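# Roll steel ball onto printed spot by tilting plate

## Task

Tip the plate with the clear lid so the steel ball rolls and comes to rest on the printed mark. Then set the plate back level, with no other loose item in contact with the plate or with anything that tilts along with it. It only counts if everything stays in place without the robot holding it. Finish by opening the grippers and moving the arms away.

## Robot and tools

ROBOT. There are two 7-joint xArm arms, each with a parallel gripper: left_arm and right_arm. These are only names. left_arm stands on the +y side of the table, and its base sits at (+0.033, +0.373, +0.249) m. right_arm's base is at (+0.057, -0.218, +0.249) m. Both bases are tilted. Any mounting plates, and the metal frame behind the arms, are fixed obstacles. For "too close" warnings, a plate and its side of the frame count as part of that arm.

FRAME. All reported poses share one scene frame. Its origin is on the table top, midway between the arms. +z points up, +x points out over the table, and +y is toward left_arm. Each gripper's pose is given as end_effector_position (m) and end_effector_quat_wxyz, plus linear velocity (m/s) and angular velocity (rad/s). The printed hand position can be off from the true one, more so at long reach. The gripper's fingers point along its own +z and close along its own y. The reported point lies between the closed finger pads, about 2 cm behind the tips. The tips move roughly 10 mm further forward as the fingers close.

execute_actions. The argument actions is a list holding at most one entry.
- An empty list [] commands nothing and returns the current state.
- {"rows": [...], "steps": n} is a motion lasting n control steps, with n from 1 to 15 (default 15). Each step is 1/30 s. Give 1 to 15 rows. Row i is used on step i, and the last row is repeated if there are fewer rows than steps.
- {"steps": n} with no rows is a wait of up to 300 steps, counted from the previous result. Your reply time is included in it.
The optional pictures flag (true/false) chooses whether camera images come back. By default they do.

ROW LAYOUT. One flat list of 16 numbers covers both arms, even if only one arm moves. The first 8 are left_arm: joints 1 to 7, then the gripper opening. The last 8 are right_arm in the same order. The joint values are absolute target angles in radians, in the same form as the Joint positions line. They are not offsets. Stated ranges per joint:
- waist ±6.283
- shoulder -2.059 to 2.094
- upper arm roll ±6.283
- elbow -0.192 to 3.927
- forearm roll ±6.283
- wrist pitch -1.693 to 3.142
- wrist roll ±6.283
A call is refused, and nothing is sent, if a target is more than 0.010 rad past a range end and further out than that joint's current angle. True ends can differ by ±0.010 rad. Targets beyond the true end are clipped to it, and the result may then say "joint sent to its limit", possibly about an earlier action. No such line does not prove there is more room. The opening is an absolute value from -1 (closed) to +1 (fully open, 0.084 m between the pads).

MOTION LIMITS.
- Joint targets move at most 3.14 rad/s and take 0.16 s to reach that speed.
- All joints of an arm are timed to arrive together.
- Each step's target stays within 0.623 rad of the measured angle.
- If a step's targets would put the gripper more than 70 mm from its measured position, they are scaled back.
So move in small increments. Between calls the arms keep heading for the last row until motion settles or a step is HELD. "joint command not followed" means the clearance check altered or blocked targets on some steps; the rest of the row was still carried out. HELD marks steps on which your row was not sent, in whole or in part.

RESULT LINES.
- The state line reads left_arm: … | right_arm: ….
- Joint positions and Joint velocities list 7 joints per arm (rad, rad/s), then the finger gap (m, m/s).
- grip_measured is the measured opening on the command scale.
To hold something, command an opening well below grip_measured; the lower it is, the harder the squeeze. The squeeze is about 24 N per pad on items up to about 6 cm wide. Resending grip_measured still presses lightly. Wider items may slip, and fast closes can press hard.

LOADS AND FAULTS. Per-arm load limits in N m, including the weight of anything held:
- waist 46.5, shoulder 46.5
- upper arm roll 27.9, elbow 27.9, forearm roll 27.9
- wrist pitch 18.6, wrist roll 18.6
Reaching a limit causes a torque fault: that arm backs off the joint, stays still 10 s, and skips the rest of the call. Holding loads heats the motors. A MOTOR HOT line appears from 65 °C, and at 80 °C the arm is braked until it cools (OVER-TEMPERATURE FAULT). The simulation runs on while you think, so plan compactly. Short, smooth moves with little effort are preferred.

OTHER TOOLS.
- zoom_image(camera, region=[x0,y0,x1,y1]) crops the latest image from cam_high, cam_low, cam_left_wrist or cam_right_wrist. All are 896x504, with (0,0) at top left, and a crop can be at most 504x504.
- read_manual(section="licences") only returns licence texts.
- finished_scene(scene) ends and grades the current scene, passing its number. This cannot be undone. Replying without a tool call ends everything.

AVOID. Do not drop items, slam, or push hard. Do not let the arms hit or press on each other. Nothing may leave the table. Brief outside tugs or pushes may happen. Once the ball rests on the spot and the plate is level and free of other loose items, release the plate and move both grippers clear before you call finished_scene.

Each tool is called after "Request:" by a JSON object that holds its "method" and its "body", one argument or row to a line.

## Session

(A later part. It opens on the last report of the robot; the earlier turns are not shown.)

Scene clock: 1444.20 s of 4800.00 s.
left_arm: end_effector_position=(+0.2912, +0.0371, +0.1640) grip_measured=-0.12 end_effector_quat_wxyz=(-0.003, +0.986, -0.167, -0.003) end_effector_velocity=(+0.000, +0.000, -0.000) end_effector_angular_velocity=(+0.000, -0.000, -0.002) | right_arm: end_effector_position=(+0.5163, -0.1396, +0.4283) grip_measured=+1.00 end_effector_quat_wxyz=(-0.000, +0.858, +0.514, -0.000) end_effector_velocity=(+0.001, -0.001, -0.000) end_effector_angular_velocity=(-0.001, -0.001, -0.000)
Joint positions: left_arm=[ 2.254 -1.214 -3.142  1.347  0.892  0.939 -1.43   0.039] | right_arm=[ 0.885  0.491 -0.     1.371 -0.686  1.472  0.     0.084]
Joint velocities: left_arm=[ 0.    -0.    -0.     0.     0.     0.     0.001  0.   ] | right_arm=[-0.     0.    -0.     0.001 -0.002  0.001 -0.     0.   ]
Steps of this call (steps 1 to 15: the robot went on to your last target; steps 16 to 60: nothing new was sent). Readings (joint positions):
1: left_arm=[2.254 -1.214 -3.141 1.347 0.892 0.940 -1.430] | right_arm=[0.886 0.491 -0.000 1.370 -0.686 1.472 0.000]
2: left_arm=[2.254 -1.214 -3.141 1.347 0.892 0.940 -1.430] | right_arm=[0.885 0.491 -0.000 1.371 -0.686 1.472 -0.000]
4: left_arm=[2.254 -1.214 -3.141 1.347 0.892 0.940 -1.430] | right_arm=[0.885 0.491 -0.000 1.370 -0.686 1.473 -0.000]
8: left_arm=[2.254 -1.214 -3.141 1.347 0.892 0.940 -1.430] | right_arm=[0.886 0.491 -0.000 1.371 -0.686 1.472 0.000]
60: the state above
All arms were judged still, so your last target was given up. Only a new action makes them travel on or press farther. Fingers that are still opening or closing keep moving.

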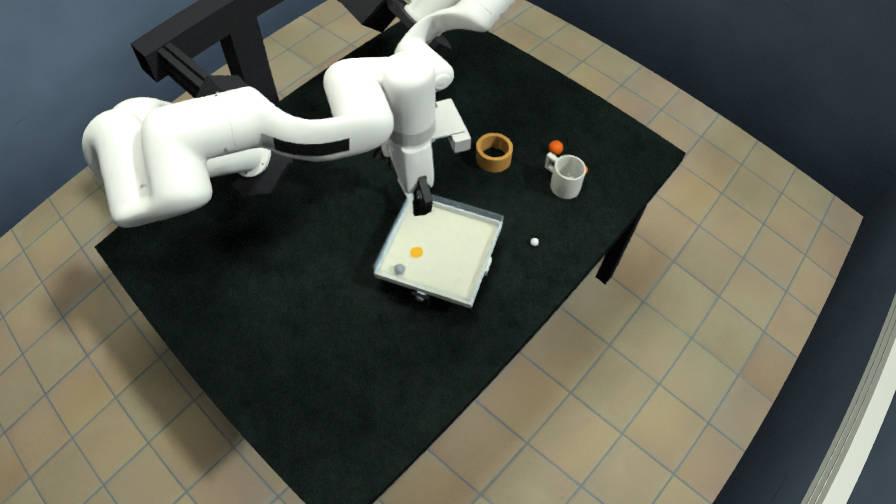

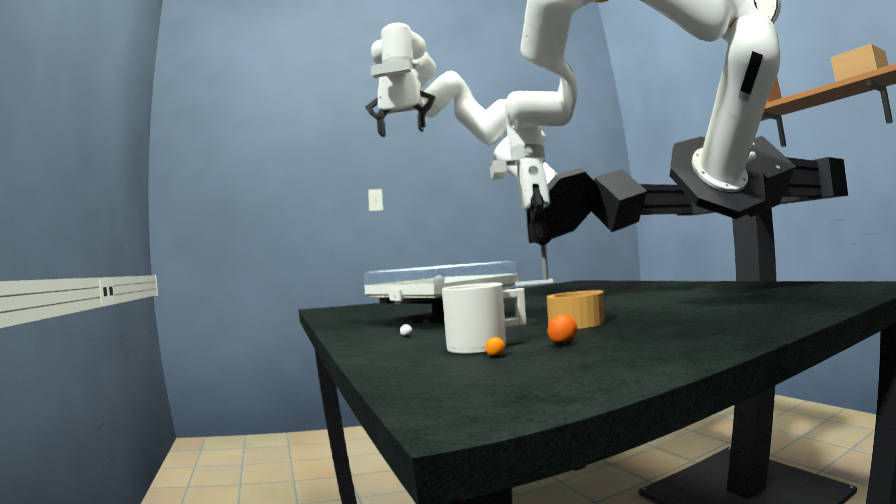

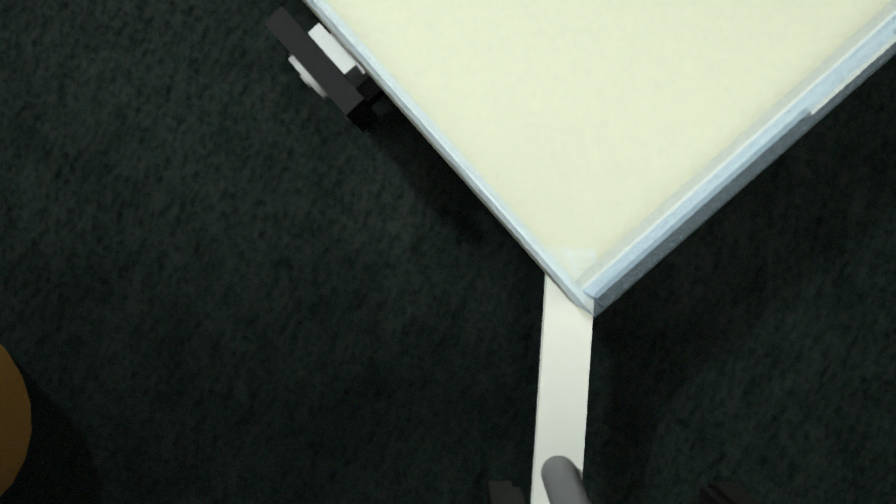

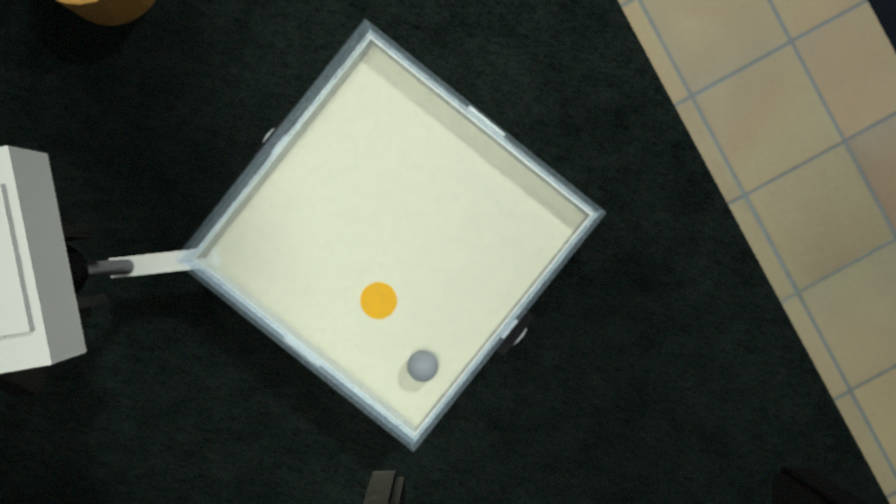

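Request:
{"method": "execute_actions", "body": {
  "actions": [
    {"rows":[[2.2594,-1.2109,-3.1416,1.3417,0.8925,0.9391,-1.43,-0.7,0.8855,0.4906,0.0,1.3705,-0.6863,1.4725,0.0,1]],"steps":15}
  ]
}}

Request:
{"method": "execute_actions", "body": {
  "actions": [
    {"rows":[[2.2594,-1.2109,-3.1416,1.3417,0.8925,0.9391,-1.43,-0.7,0.8855,0.4906,0.0,1.3705,-0.6863,1.4725,0.0,1]],"steps":15}
  ],
  "pictures": false
}}

Request:
{"method": "execute_actions", "body": {
  "actions": [
    {"rows":[[2.2594,-1.2109,-3.1416,1.3417,0.8925,0.9391,-1.43,-0.7,0.8855,0.4906,0.0,1.3705,-0.6863,1.4725,0.0,1]],"steps":15}
  ]
}}

Request:
{"method": "execute_actions", "body": {
  "actions": [
    {"rows":[[2.2478,-1.2177,-3.1416,1.3531,0.8925,0.9391,-1.43,-0.7,0.8855,0.4906,0.0,1.3705,-0.6863,1.4725,0.0,1]],"steps":15}
  ]
}}

Request:
{"method": "execute_actions", "body": {
  "actions": [
    {"rows":[[2.2478,-1.2177,-3.1416,1.3531,0.8925,0.9391,-1.43,-0.7,0.8855,0.4906,0.0,1.3705,-0.6863,1.4725,0.0,1],[2.2478,-1.2177,-3.1416,1.3531,0.8925,0.9391,-1.43,-0.7,0.8855,0.4906,0.0,1.3705,-0.6863,1.4725,0.0,1],[2.2478,-1.2177,-3.1416,1.3531,0.8925,0.9391,-1.43,-0.7,0.8855,0.4906,0.0,1.3705,-0.6863,1.4725,0.0,1],[2.2535,-1.2141,-3.1416,1.3473,0.8925,0.9391,-1.43,-0.7,0.8855,0.4906,0.0,1.3705,-0.6863,1.4725,0.0,1]],"steps":15}
  ]
}}

Request:
{"method": "execute_actions", "body": {
  "actions": [
    {"steps":30}
  ]
}}

Request:
{"method": "execute_actions", "body": {
  "actions": [
    {"steps":60}
  ]
}}

Scene clock: 1495.73 s of 4800.00 s.
left_arm: end_effector_position=(+0.2914, +0.0387, +0.1631) grip_measured=-0.12 end_effector_quat_wxyz=(-0.002, +0.986, -0.166, -0.005) end_effector_velocity=(+0.000, +0.002, -0.001) end_effector_angular_velocity=(+0.004, +0.002, +0.001) | right_arm: end_effector_position=(+0.5163, -0.1396, +0.4283) grip_measured=+1.00 end_effector_quat_wxyz=(-0.000, +0.858, +0.514, -0.000) end_effector_velocity=(+0.000, +0.000, +0.001) end_effector_angular_velocity=(+0.002, -0.001, -0.000)
Joint positions: left_arm=[ 2.259 -1.211 -3.143  1.343  0.893  0.938 -1.43   0.039] | right_arm=[ 0.886  0.491  0.     1.37  -0.686  1.472 -0.     0.084]
Joint velocities: left_arm=[ 0.001  0.     0.001 -0.002 -0.001  0.001 -0.     0.   ] | right_arm=[ 0.001 -0.    -0.001  0.001  0.001 -0.001 -0.    -0.   ]
Steps of this call (steps 1 to 90: nothing new was sent; then 48.03 s passed at rest; steps 91 to 105: all 15 steps of this action). Readings (joint positions):
91: left_arm=[2.254 -1.214 -3.142 1.347 0.893 0.939 -1.430] | right_arm=[0.885 0.491 0.000 1.370 -0.686 1.472 -0.000]
92: left_arm=[2.254 -1.214 -3.142 1.347 0.893 0.939 -1.430] | right_arm=[0.885 0.491 0.000 1.370 -0.686 1.472 -0.000]
94: left_arm=[2.256 -1.212 -3.142 1.345 0.893 0.938 -1.430] | right_arm=[0.885 0.491 0.000 1.370 -0.686 1.472 0.000]
98: left_arm=[2.258 -1.211 -3.143 1.344 0.893 0.937 -1.430] | right_arm=[0.885 0.491 -0.000 1.370 -0.686 1.473 0.000]
105: the state above

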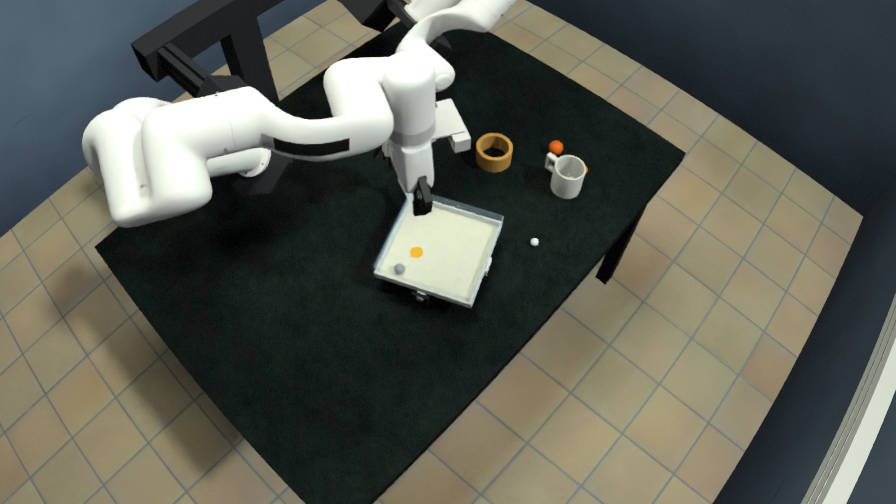

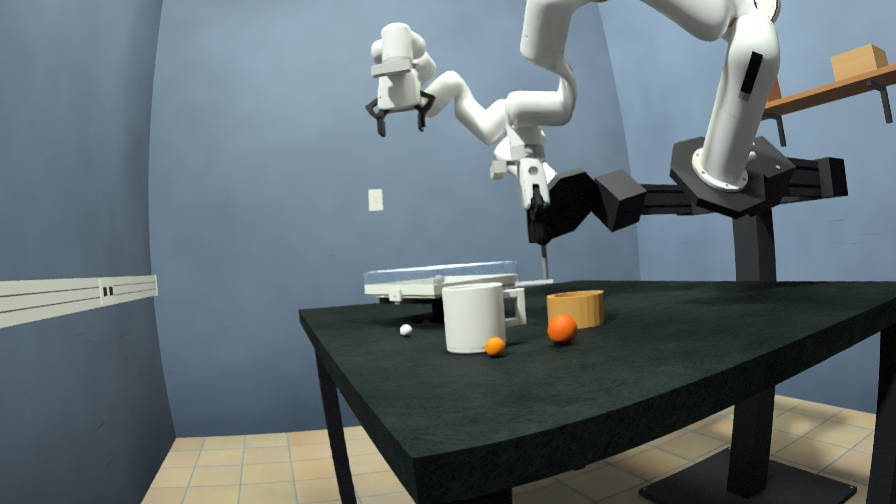

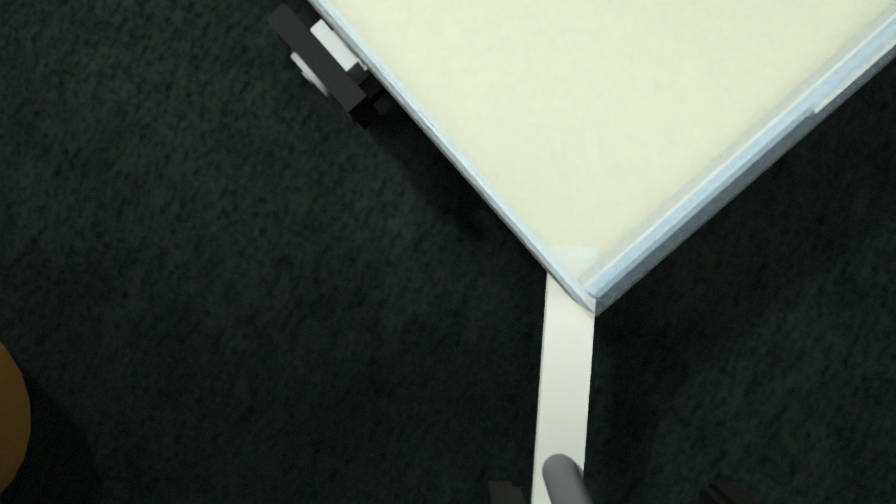

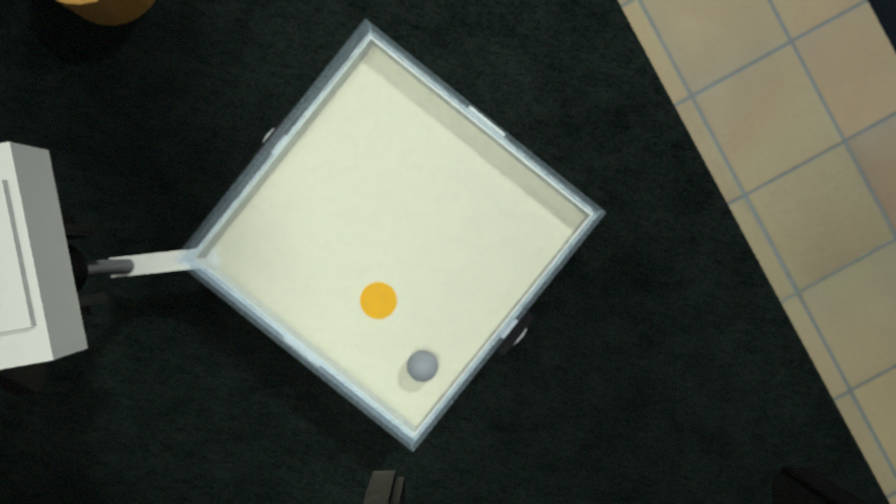

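Scene clock: 1496.23 s of 4800.00 s.
left_arm: end_effector_position=(+0.2914, +0.0397, +0.1624) grip_measured=-0.12 end_effector_quat_wxyz=(-0.004, +0.986, -0.166, -0.006) end_effector_velocity=(+0.001, +0.000, -0.000) end_effector_angular_velocity=(+0.001, -0.002, -0.000) | right_arm: end_effector_position=(+0.5163, -0.1396, +0.4283) grip_measured=+1.00 end_effector_quat_wxyz=(-0.000, +0.858, +0.514, -0.000) end_effector_velocity=(+0.000, +0.000, +0.001) end_effector_angular_velocity=(+0.002, +0.000, -0.001)
Joint positions: left_arm=[ 2.259 -1.211 -3.142  1.342  0.892  0.939 -1.43   0.039] | right_arm=[ 0.886  0.491 -0.     1.371 -0.686  1.473  0.     0.084]
Joint velocities: left_arm=[-0.001 -0.     0.002  0.     0.001  0.     0.    -0.   ] | right_arm=[ 0.001 -0.    -0.     0.001  0.001 -0.    -0.    -0.   ]
Steps of this call (steps 1 to 15: all 15 steps of this action). Readings (joint positions):
1: left_arm=[2.259 -1.211 -3.142 1.343 0.893 0.938 -1.430] | right_arm=[0.885 0.491 -0.000 1.371 -0.686 1.472 -0.000]
2: left_arm=[2.259 -1.211 -3.142 1.343 0.893 0.938 -1.430] | right_arm=[0.885 0.491 0.000 1.370 -0.686 1.473 0.000]
4: left_arm=[2.259 -1.211 -3.142 1.343 0.893 0.938 -1.430] | right_arm=[0.886 0.491 -0.000 1.370 -0.686 1.472 0.000]
8: left_arm=[2.259 -1.211 -3.142 1.342 0.892 0.939 -1.430] | right_arm=[0.885 0.491 0.000 1.371 -0.686 1.472 -0.000]
15: the state above

Scene clock: 1496.73 s of 4800.00 s.
left_arm: end_effector_position=(+0.2914, +0.0397, +0.1623) grip_measured=-0.12 end_effector_quat_wxyz=(-0.004, +0.986, -0.166, -0.006) end_effector_velocity=(+0.000, +0.001, -0.000) end_effector_angular_velocity=(+0.001, -0.000, +0.001) | right_arm: end_effector_position=(+0.5163, -0.1396, +0.4283) grip_measured=+1.00 end_effector_quat_wxyz=(-0.000, +0.858, +0.514, -0.000) end_effector_velocity=(+0.000, +0.000, +0.001) end_effector_angular_velocity=(-0.001, -0.003, +0.001)
Joint positions: left_arm=[ 2.259 -1.211 -3.142  1.342  0.892  0.939 -1.43   0.039] | right_arm=[ 0.886  0.491 -0.     1.371 -0.686  1.473  0.     0.084]
Joint velocities: left_arm=[ 0.     0.     0.001 -0.001  0.     0.    -0.001 -0.   ] | right_arm=[ 0.001  0.     0.001  0.001 -0.002  0.    -0.     0.   ]
Steps of this call (steps 1 to 15: all 15 steps of this action). Readings (joint positions):
1: left_arm=[2.259 -1.211 -3.142 1.342 0.892 0.939 -1.430] | right_arm=[0.886 0.491 0.000 1.371 -0.686 1.472 -0.000]
2: left_arm=[2.259 -1.211 -3.142 1.342 0.892 0.939 -1.430] | right_arm=[0.885 0.491 -0.000 1.371 -0.686 1.472 -0.000]
4: left_arm=[2.259 -1.211 -3.142 1.342 0.892 0.939 -1.430] | right_arm=[0.885 0.491 0.000 1.371 -0.686 1.472 0.000]
8: left_arm=[2.259 -1.211 -3.142 1.342 0.892 0.939 -1.430] | right_arm=[0.885 0.491 -0.000 1.371 -0.686 1.473 0.000]
15: the state above

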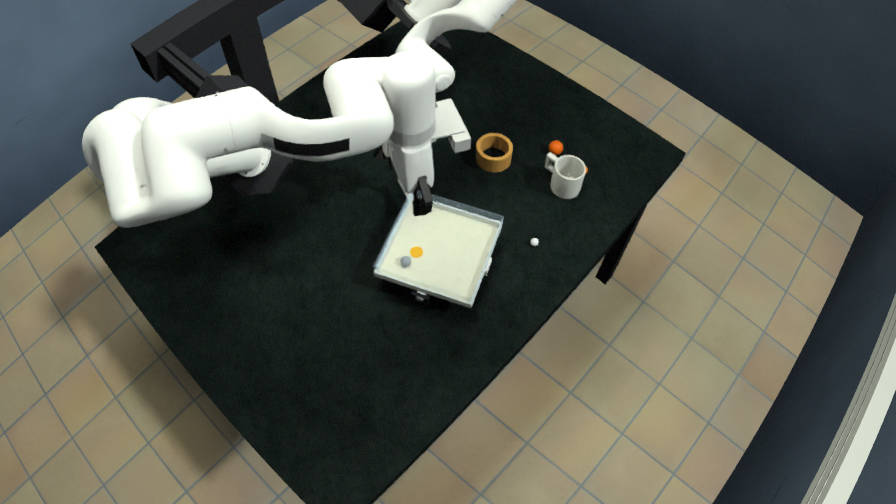

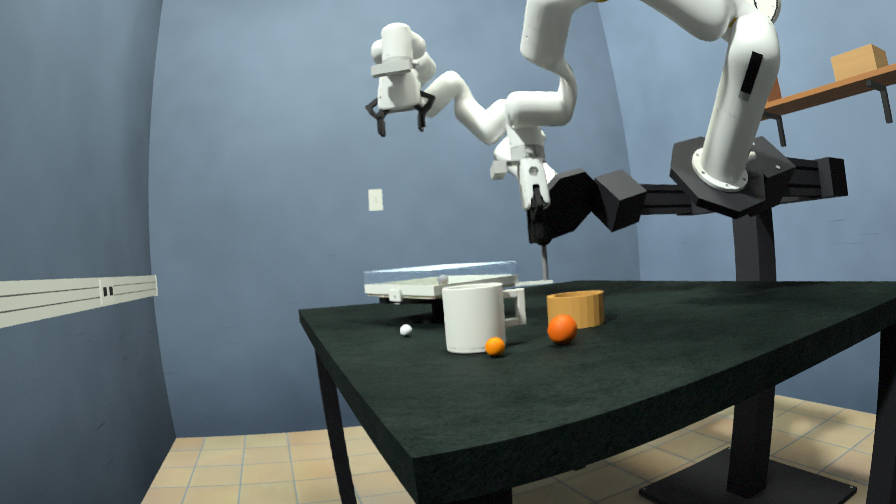

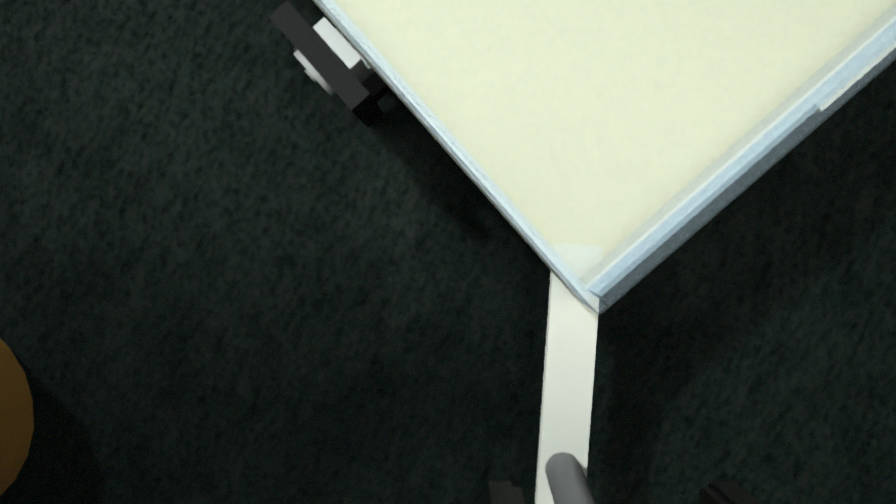

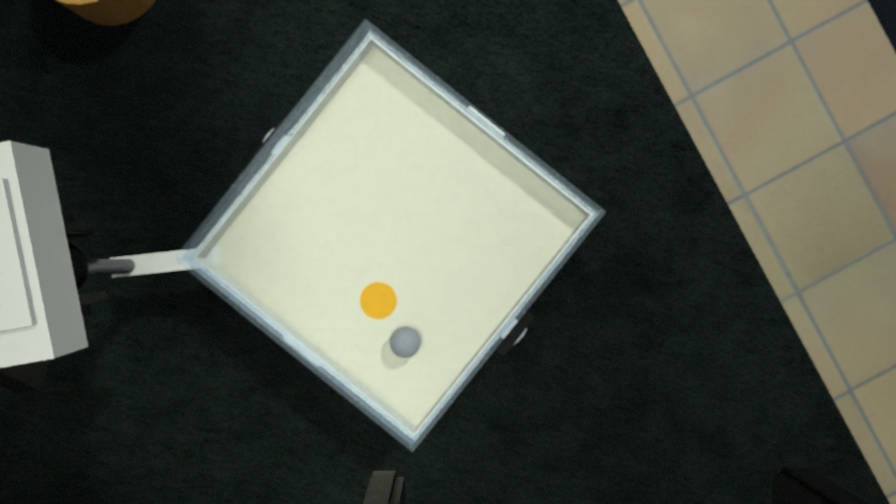

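Scene clock: 1497.23 s of 4800.00 s.
left_arm: end_effector_position=(+0.2910, +0.0364, +0.1640) grip_measured=-0.12 end_effector_quat_wxyz=(-0.004, +0.986, -0.168, -0.001) end_effector_velocity=(+0.001, -0.006, +0.004) end_effector_angular_velocity=(-0.018, -0.002, -0.001) | right_arm: end_effector_position=(+0.5163, -0.1396, +0.4283) grip_measured=+1.00 end_effector_quat_wxyz=(-0.000, +0.858, +0.514, -0.000) end_effector_velocity=(-0.000, +0.000, +0.000) end_effector_angular_velocity=(+0.001, -0.000, +0.001)
Joint positions: left_arm=[ 2.248 -1.218 -3.14   1.351  0.892  0.942 -1.43   0.039] | right_arm=[ 0.886  0.491 -0.     1.371 -0.686  1.473  0.     0.084]
Joint velocities: left_arm=[-0.002 -0.002 -0.002  0.01   0.001 -0.01   0.002  0.   ] | right_arm=[-0.001  0.     0.001  0.     0.    -0.001 -0.     0.   ]
Steps of this call (steps 1 to 15: all 15 steps of this action). Readings (joint positions):
1: left_arm=[2.259 -1.211 -3.142 1.342 0.892 0.939 -1.430] | right_arm=[0.886 0.491 0.000 1.371 -0.686 1.472 0.000]
2: left_arm=[2.258 -1.212 -3.141 1.343 0.892 0.939 -1.430] | right_arm=[0.885 0.491 -0.000 1.370 -0.686 1.473 -0.000]
4: left_arm=[2.254 -1.214 -3.140 1.345 0.892 0.941 -1.430] | right_arm=[0.885 0.491 -0.000 1.371 -0.686 1.472 -0.000]
8: left_arm=[2.250 -1.217 -3.139 1.349 0.892 0.943 -1.430] | right_arm=[0.885 0.491 0.000 1.371 -0.686 1.473 0.000]
15: the state above

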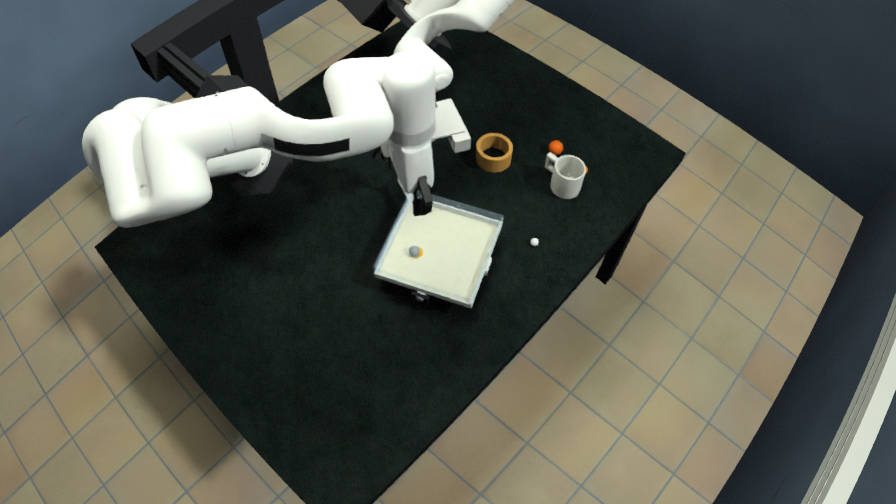

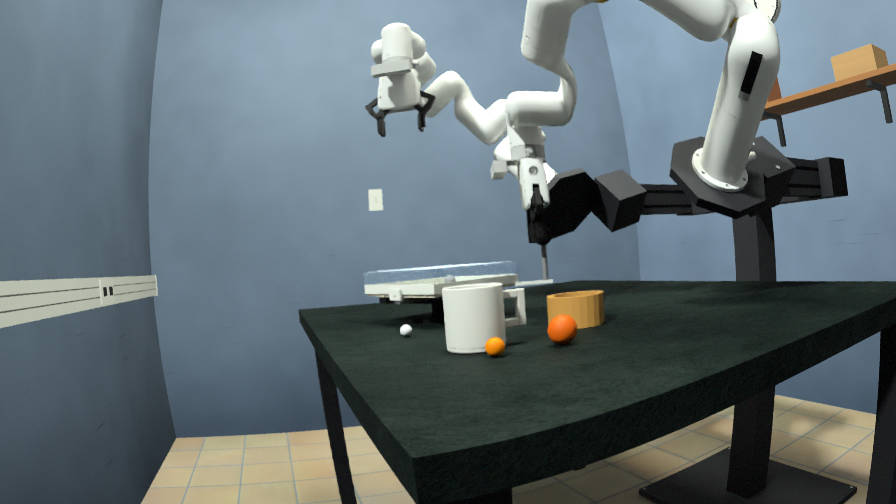

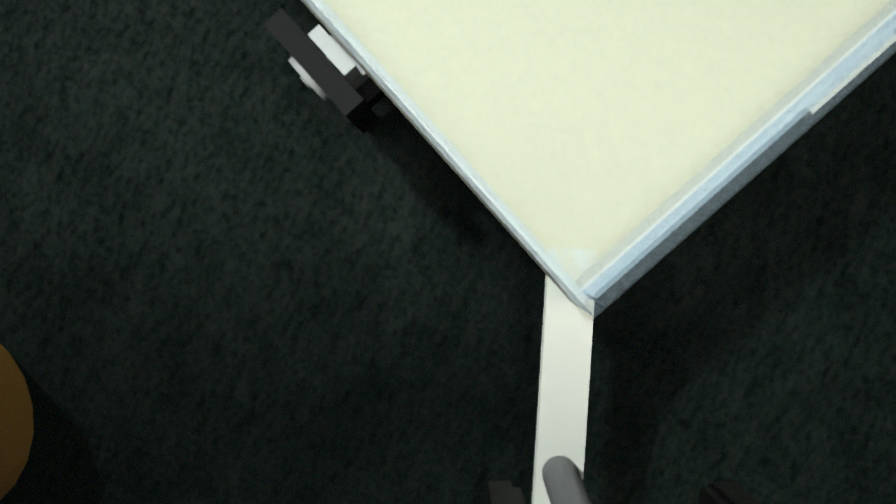

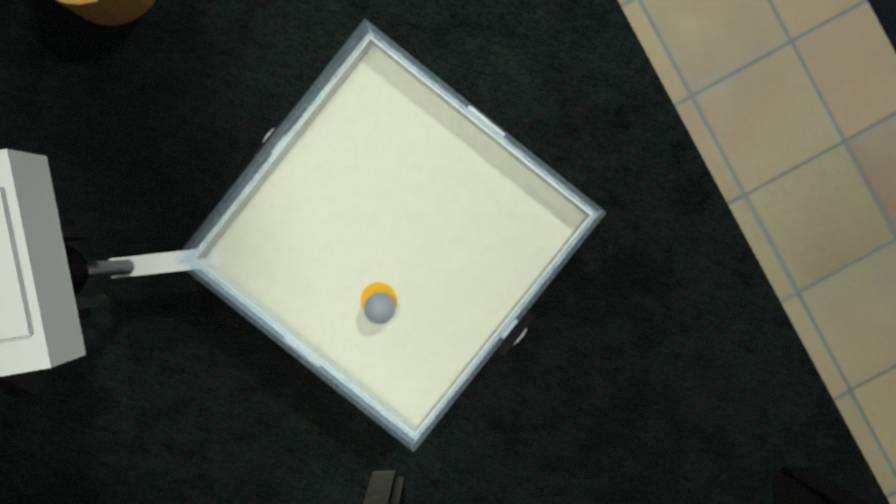

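Scene clock: 1497.73 s of 4800.00 s.
left_arm: end_effector_position=(+0.2913, +0.0363, +0.1646) grip_measured=-0.12 end_effector_quat_wxyz=(-0.002, +0.986, -0.167, -0.003) end_effector_velocity=(+0.001, +0.001, +0.000) end_effector_angular_velocity=(-0.000, +0.001, +0.001) | right_arm: end_effector_position=(+0.5163, -0.1396, +0.4283) grip_measured=+1.00 end_effector_quat_wxyz=(-0.000, +0.858, +0.514, -0.000) end_effector_velocity=(-0.000, +0.000, +0.000) end_effector_angular_velocity=(+0.001, +0.001, +0.000)
Joint positions: left_arm=[ 2.253 -1.214 -3.142  1.348  0.893  0.938 -1.43   0.039] | right_arm=[ 0.885  0.491 -0.     1.371 -0.686  1.473  0.     0.084]
Joint velocities: left_arm=[ 0.002  0.002  0.    -0.001 -0.    -0.     0.     0.   ] | right_arm=[-0.     0.     0.     0.     0.001 -0.    -0.     0.   ]
Steps of this call (steps 1 to 15: all 15 steps of this action). Readings (joint positions):
1: left_arm=[2.248 -1.218 -3.140 1.351 0.892 0.941 -1.430] | right_arm=[0.885 0.491 0.000 1.371 -0.686 1.473 0.000]
2: left_arm=[2.248 -1.218 -3.140 1.352 0.892 0.941 -1.430] | right_arm=[0.886 0.491 -0.000 1.371 -0.686 1.473 0.000]
4: left_arm=[2.248 -1.218 -3.141 1.352 0.893 0.941 -1.430] | right_arm=[0.885 0.491 -0.000 1.371 -0.686 1.473 0.000]
8: left_arm=[2.251 -1.216 -3.142 1.350 0.893 0.939 -1.430] | right_arm=[0.885 0.491 -0.000 1.371 -0.686 1.473 -0.000]
15: the state above

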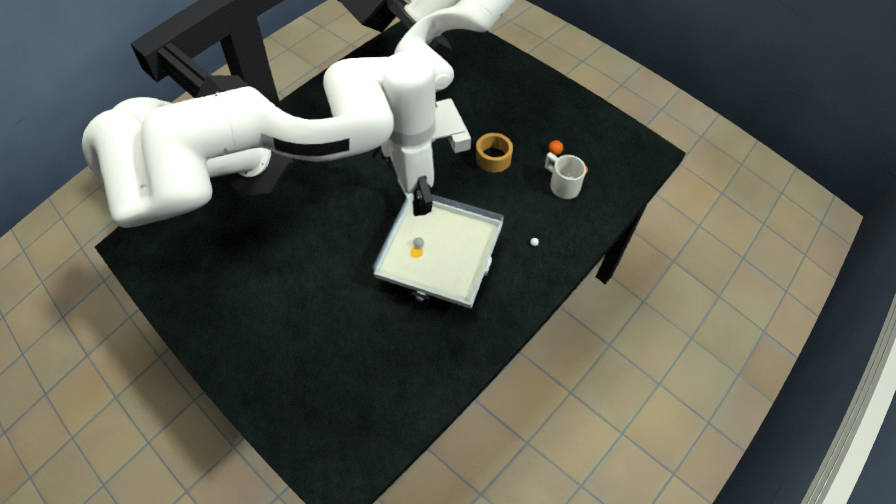

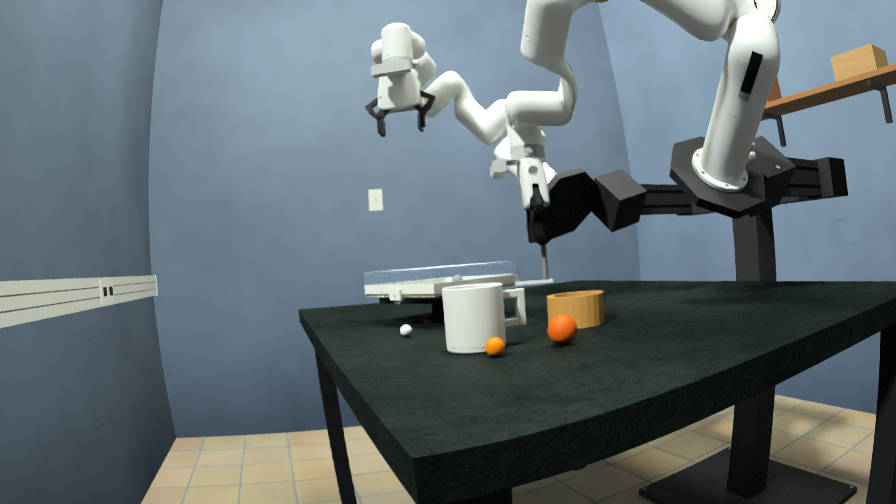

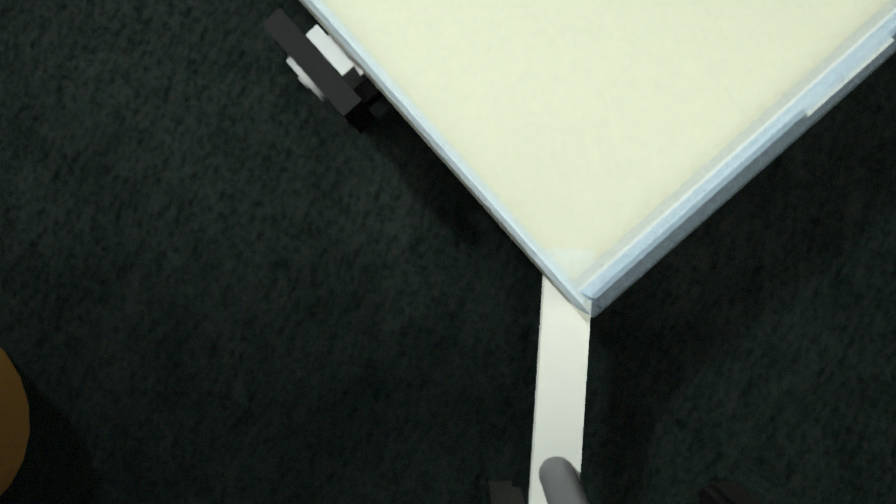

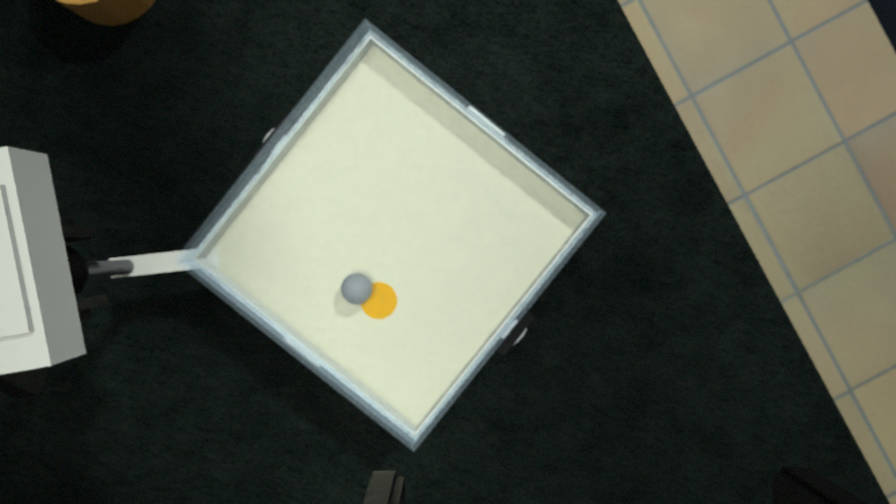

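Scene clock: 1498.73 s of 4800.00 s.
left_arm: end_effector_position=(+0.2913, +0.0370, +0.1641) grip_measured=-0.12 end_effector_quat_wxyz=(-0.003, +0.986, -0.167, -0.003) end_effector_velocity=(+0.001, +0.000, -0.000) end_effector_angular_velocity=(+0.001, -0.001, +0.001) | right_arm: end_effector_position=(+0.5163, -0.1396, +0.4283) grip_measured=+1.00 end_effector_quat_wxyz=(-0.000, +0.858, +0.514, -0.000) end_effector_velocity=(-0.000, -0.000, +0.000) end_effector_angular_velocity=(-0.001, +0.000, -0.000)
Joint positions: left_arm=[ 2.253 -1.214 -3.142  1.347  0.893  0.939 -1.43   0.039] | right_arm=[ 0.885  0.491 -0.     1.371 -0.686  1.472  0.     0.084]
Joint velocities: left_arm=[ 0.    -0.     0.001  0.     0.001 -0.    -0.     0.   ] | right_arm=[ 0.     0.     0.     0.     0.     0.001  0.    -0.   ]
Steps of this call (steps 1 to 15: the robot went on to your last target; steps 16 to 30: nothing new was sent). Readings (joint positions):
1: left_arm=[2.253 -1.214 -3.142 1.348 0.893 0.938 -1.430] | right_arm=[0.885 0.491 -0.000 1.371 -0.686 1.472 -0.000]
2: left_arm=[2.253 -1.214 -3.142 1.348 0.893 0.938 -1.430] | right_arm=[0.885 0.491 0.000 1.371 -0.686 1.472 -0.000]
4: left_arm=[2.253 -1.214 -3.142 1.348 0.893 0.938 -1.430] | right_arm=[0.886 0.491 -0.000 1.371 -0.686 1.472 -0.000]
8: left_arm=[2.253 -1.214 -3.142 1.348 0.893 0.938 -1.430] | right_arm=[0.886 0.491 -0.000 1.371 -0.686 1.473 0.000]
30: the state above
All arms were judged still, so your last target was given up. Only a new action makes them travel on or press farther. Fingers that are still opening or closing keep moving.

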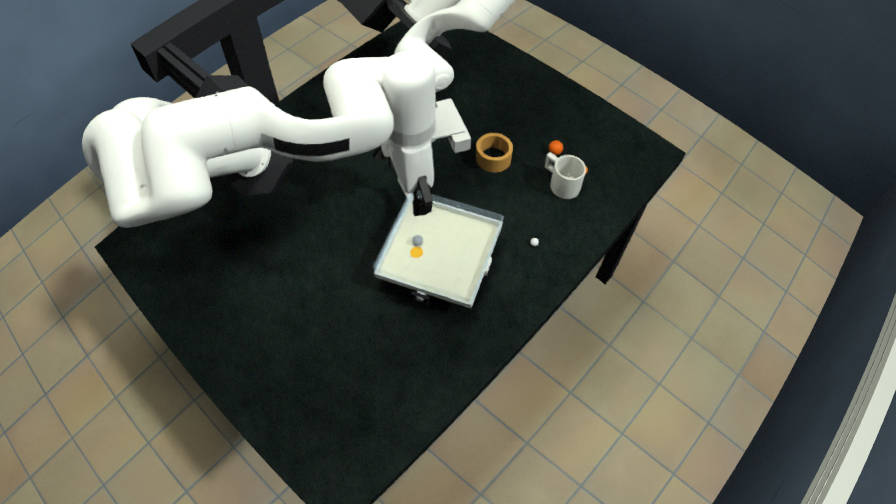

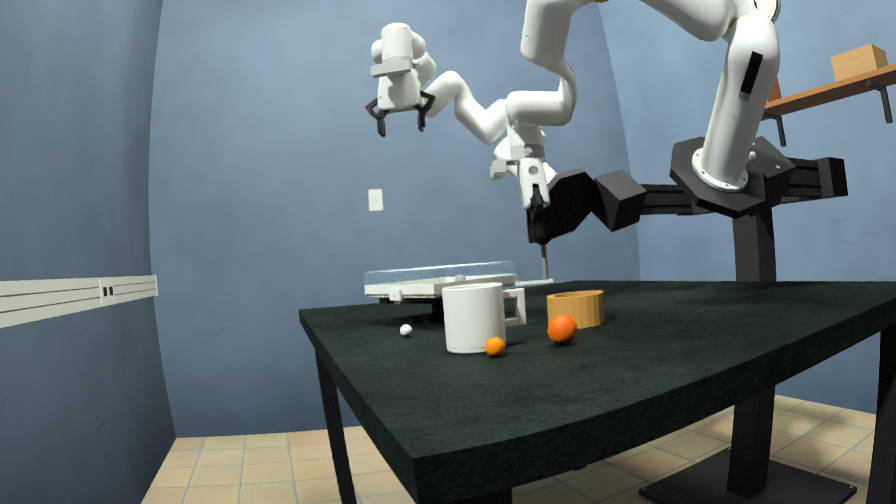

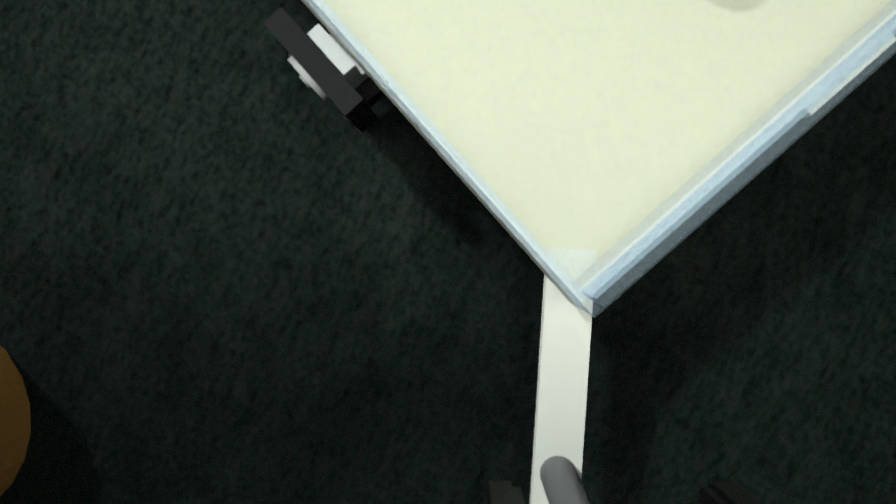

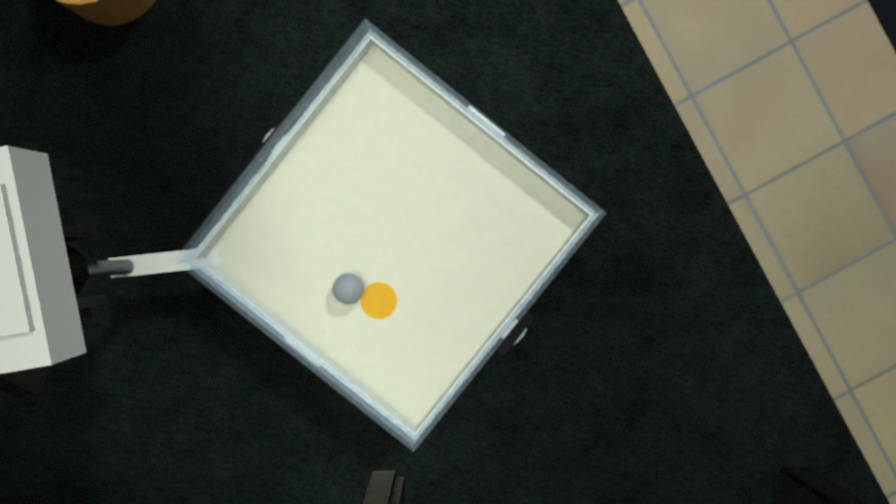

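Scene clock: 1500.73 s of 4800.00 s.
left_arm: end_effector_position=(+0.2912, +0.0371, +0.1640) grip_measured=-0.12 end_effector_quat_wxyz=(-0.003, +0.986, -0.167, -0.003) end_effector_velocity=(-0.001, +0.000, -0.000) end_effector_angular_velocity=(+0.001, +0.002, +0.001) | right_arm: end_effector_position=(+0.5163, -0.1396, +0.4283) grip_measured=+1.00 end_effector_quat_wxyz=(-0.000, +0.858, +0.514, -0.000) end_effector_velocity=(+0.000, -0.000, +0.000) end_effector_angular_velocity=(+0.000, +0.001, -0.001)
Joint positions: left_arm=[ 2.254 -1.214 -3.142  1.347  0.893  0.939 -1.43   0.039] | right_arm=[ 0.885  0.491  0.     1.371 -0.686  1.472 -0.     0.084]
Joint velocities: left_arm=[ 0.001 -0.    -0.001 -0.    -0.002  0.    -0.    -0.   ] | right_arm=[-0.     0.     0.     0.     0.001  0.     0.001  0.   ]
Steps of this call (steps 1 to 60: nothing new was sent). Readings (joint positions):
1: left_arm=[2.253 -1.214 -3.142 1.347 0.893 0.939 -1.430] | right_arm=[0.886 0.491 -0.000 1.371 -0.686 1.472 0.000]
2: left_arm=[2.253 -1.214 -3.142 1.347 0.893 0.939 -1.430] | right_arm=[0.885 0.491 0.000 1.371 -0.686 1.472 0.000]
4: left_arm=[2.253 -1.214 -3.142 1.347 0.893 0.939 -1.430] | right_arm=[0.885 0.491 0.000 1.371 -0.686 1.472 -0.000]
8: left_arm=[2.253 -1.214 -3.142 1.347 0.893 0.939 -1.430] | right_arm=[0.885 0.491 -0.000 1.371 -0.686 1.473 0.000]
60: the state above

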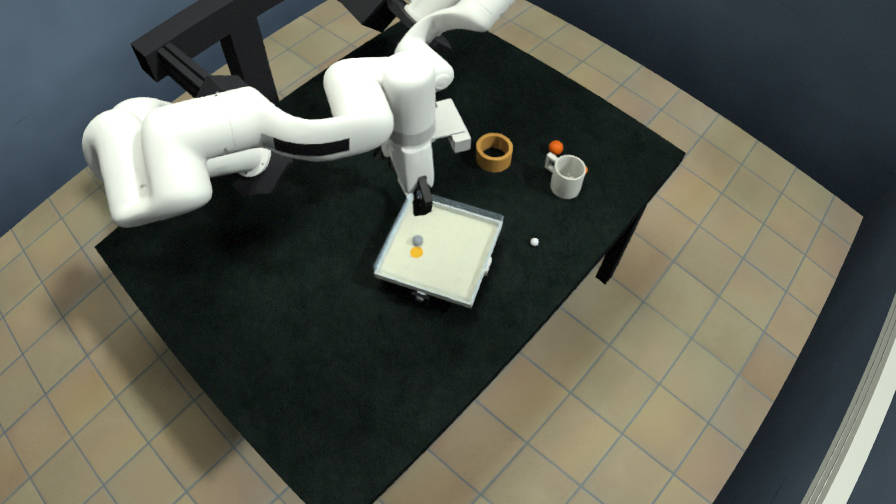

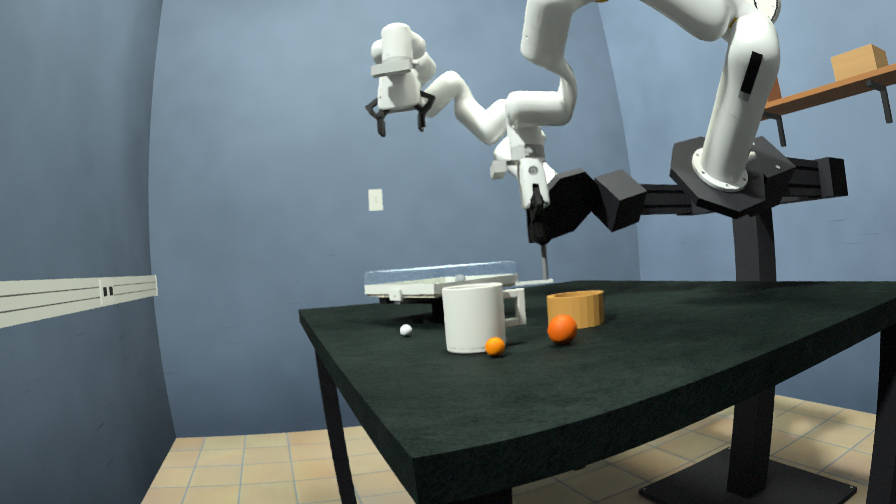

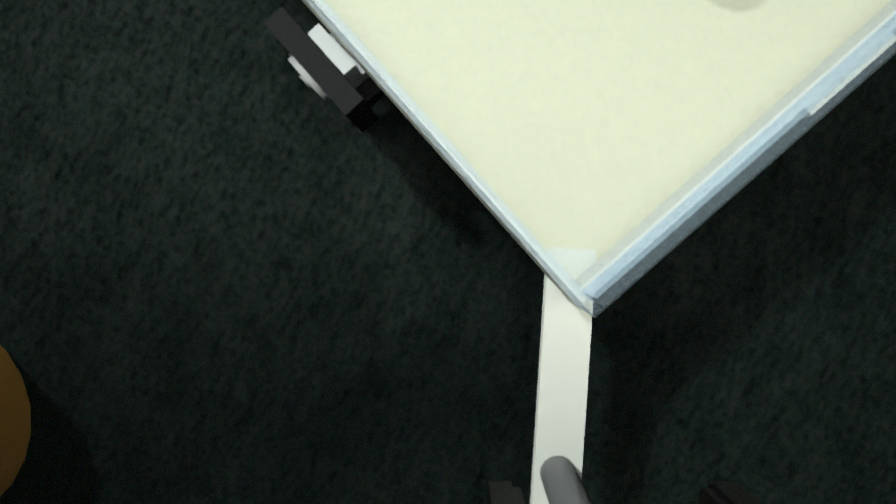

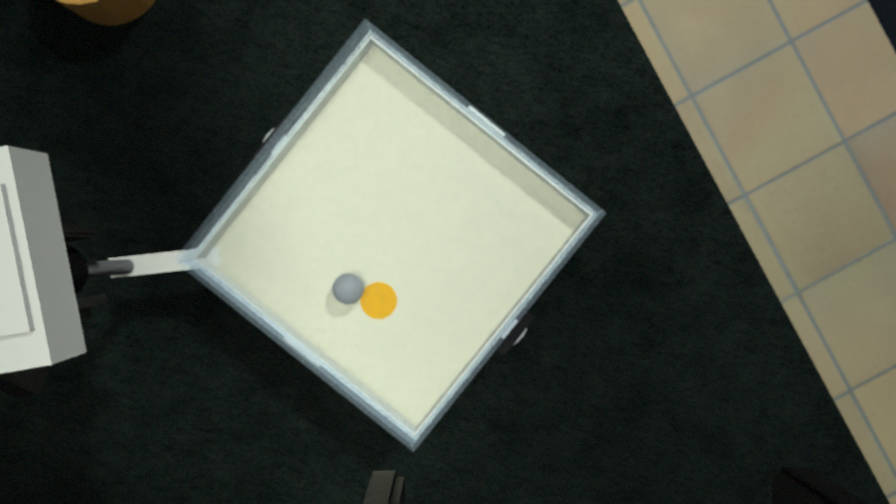

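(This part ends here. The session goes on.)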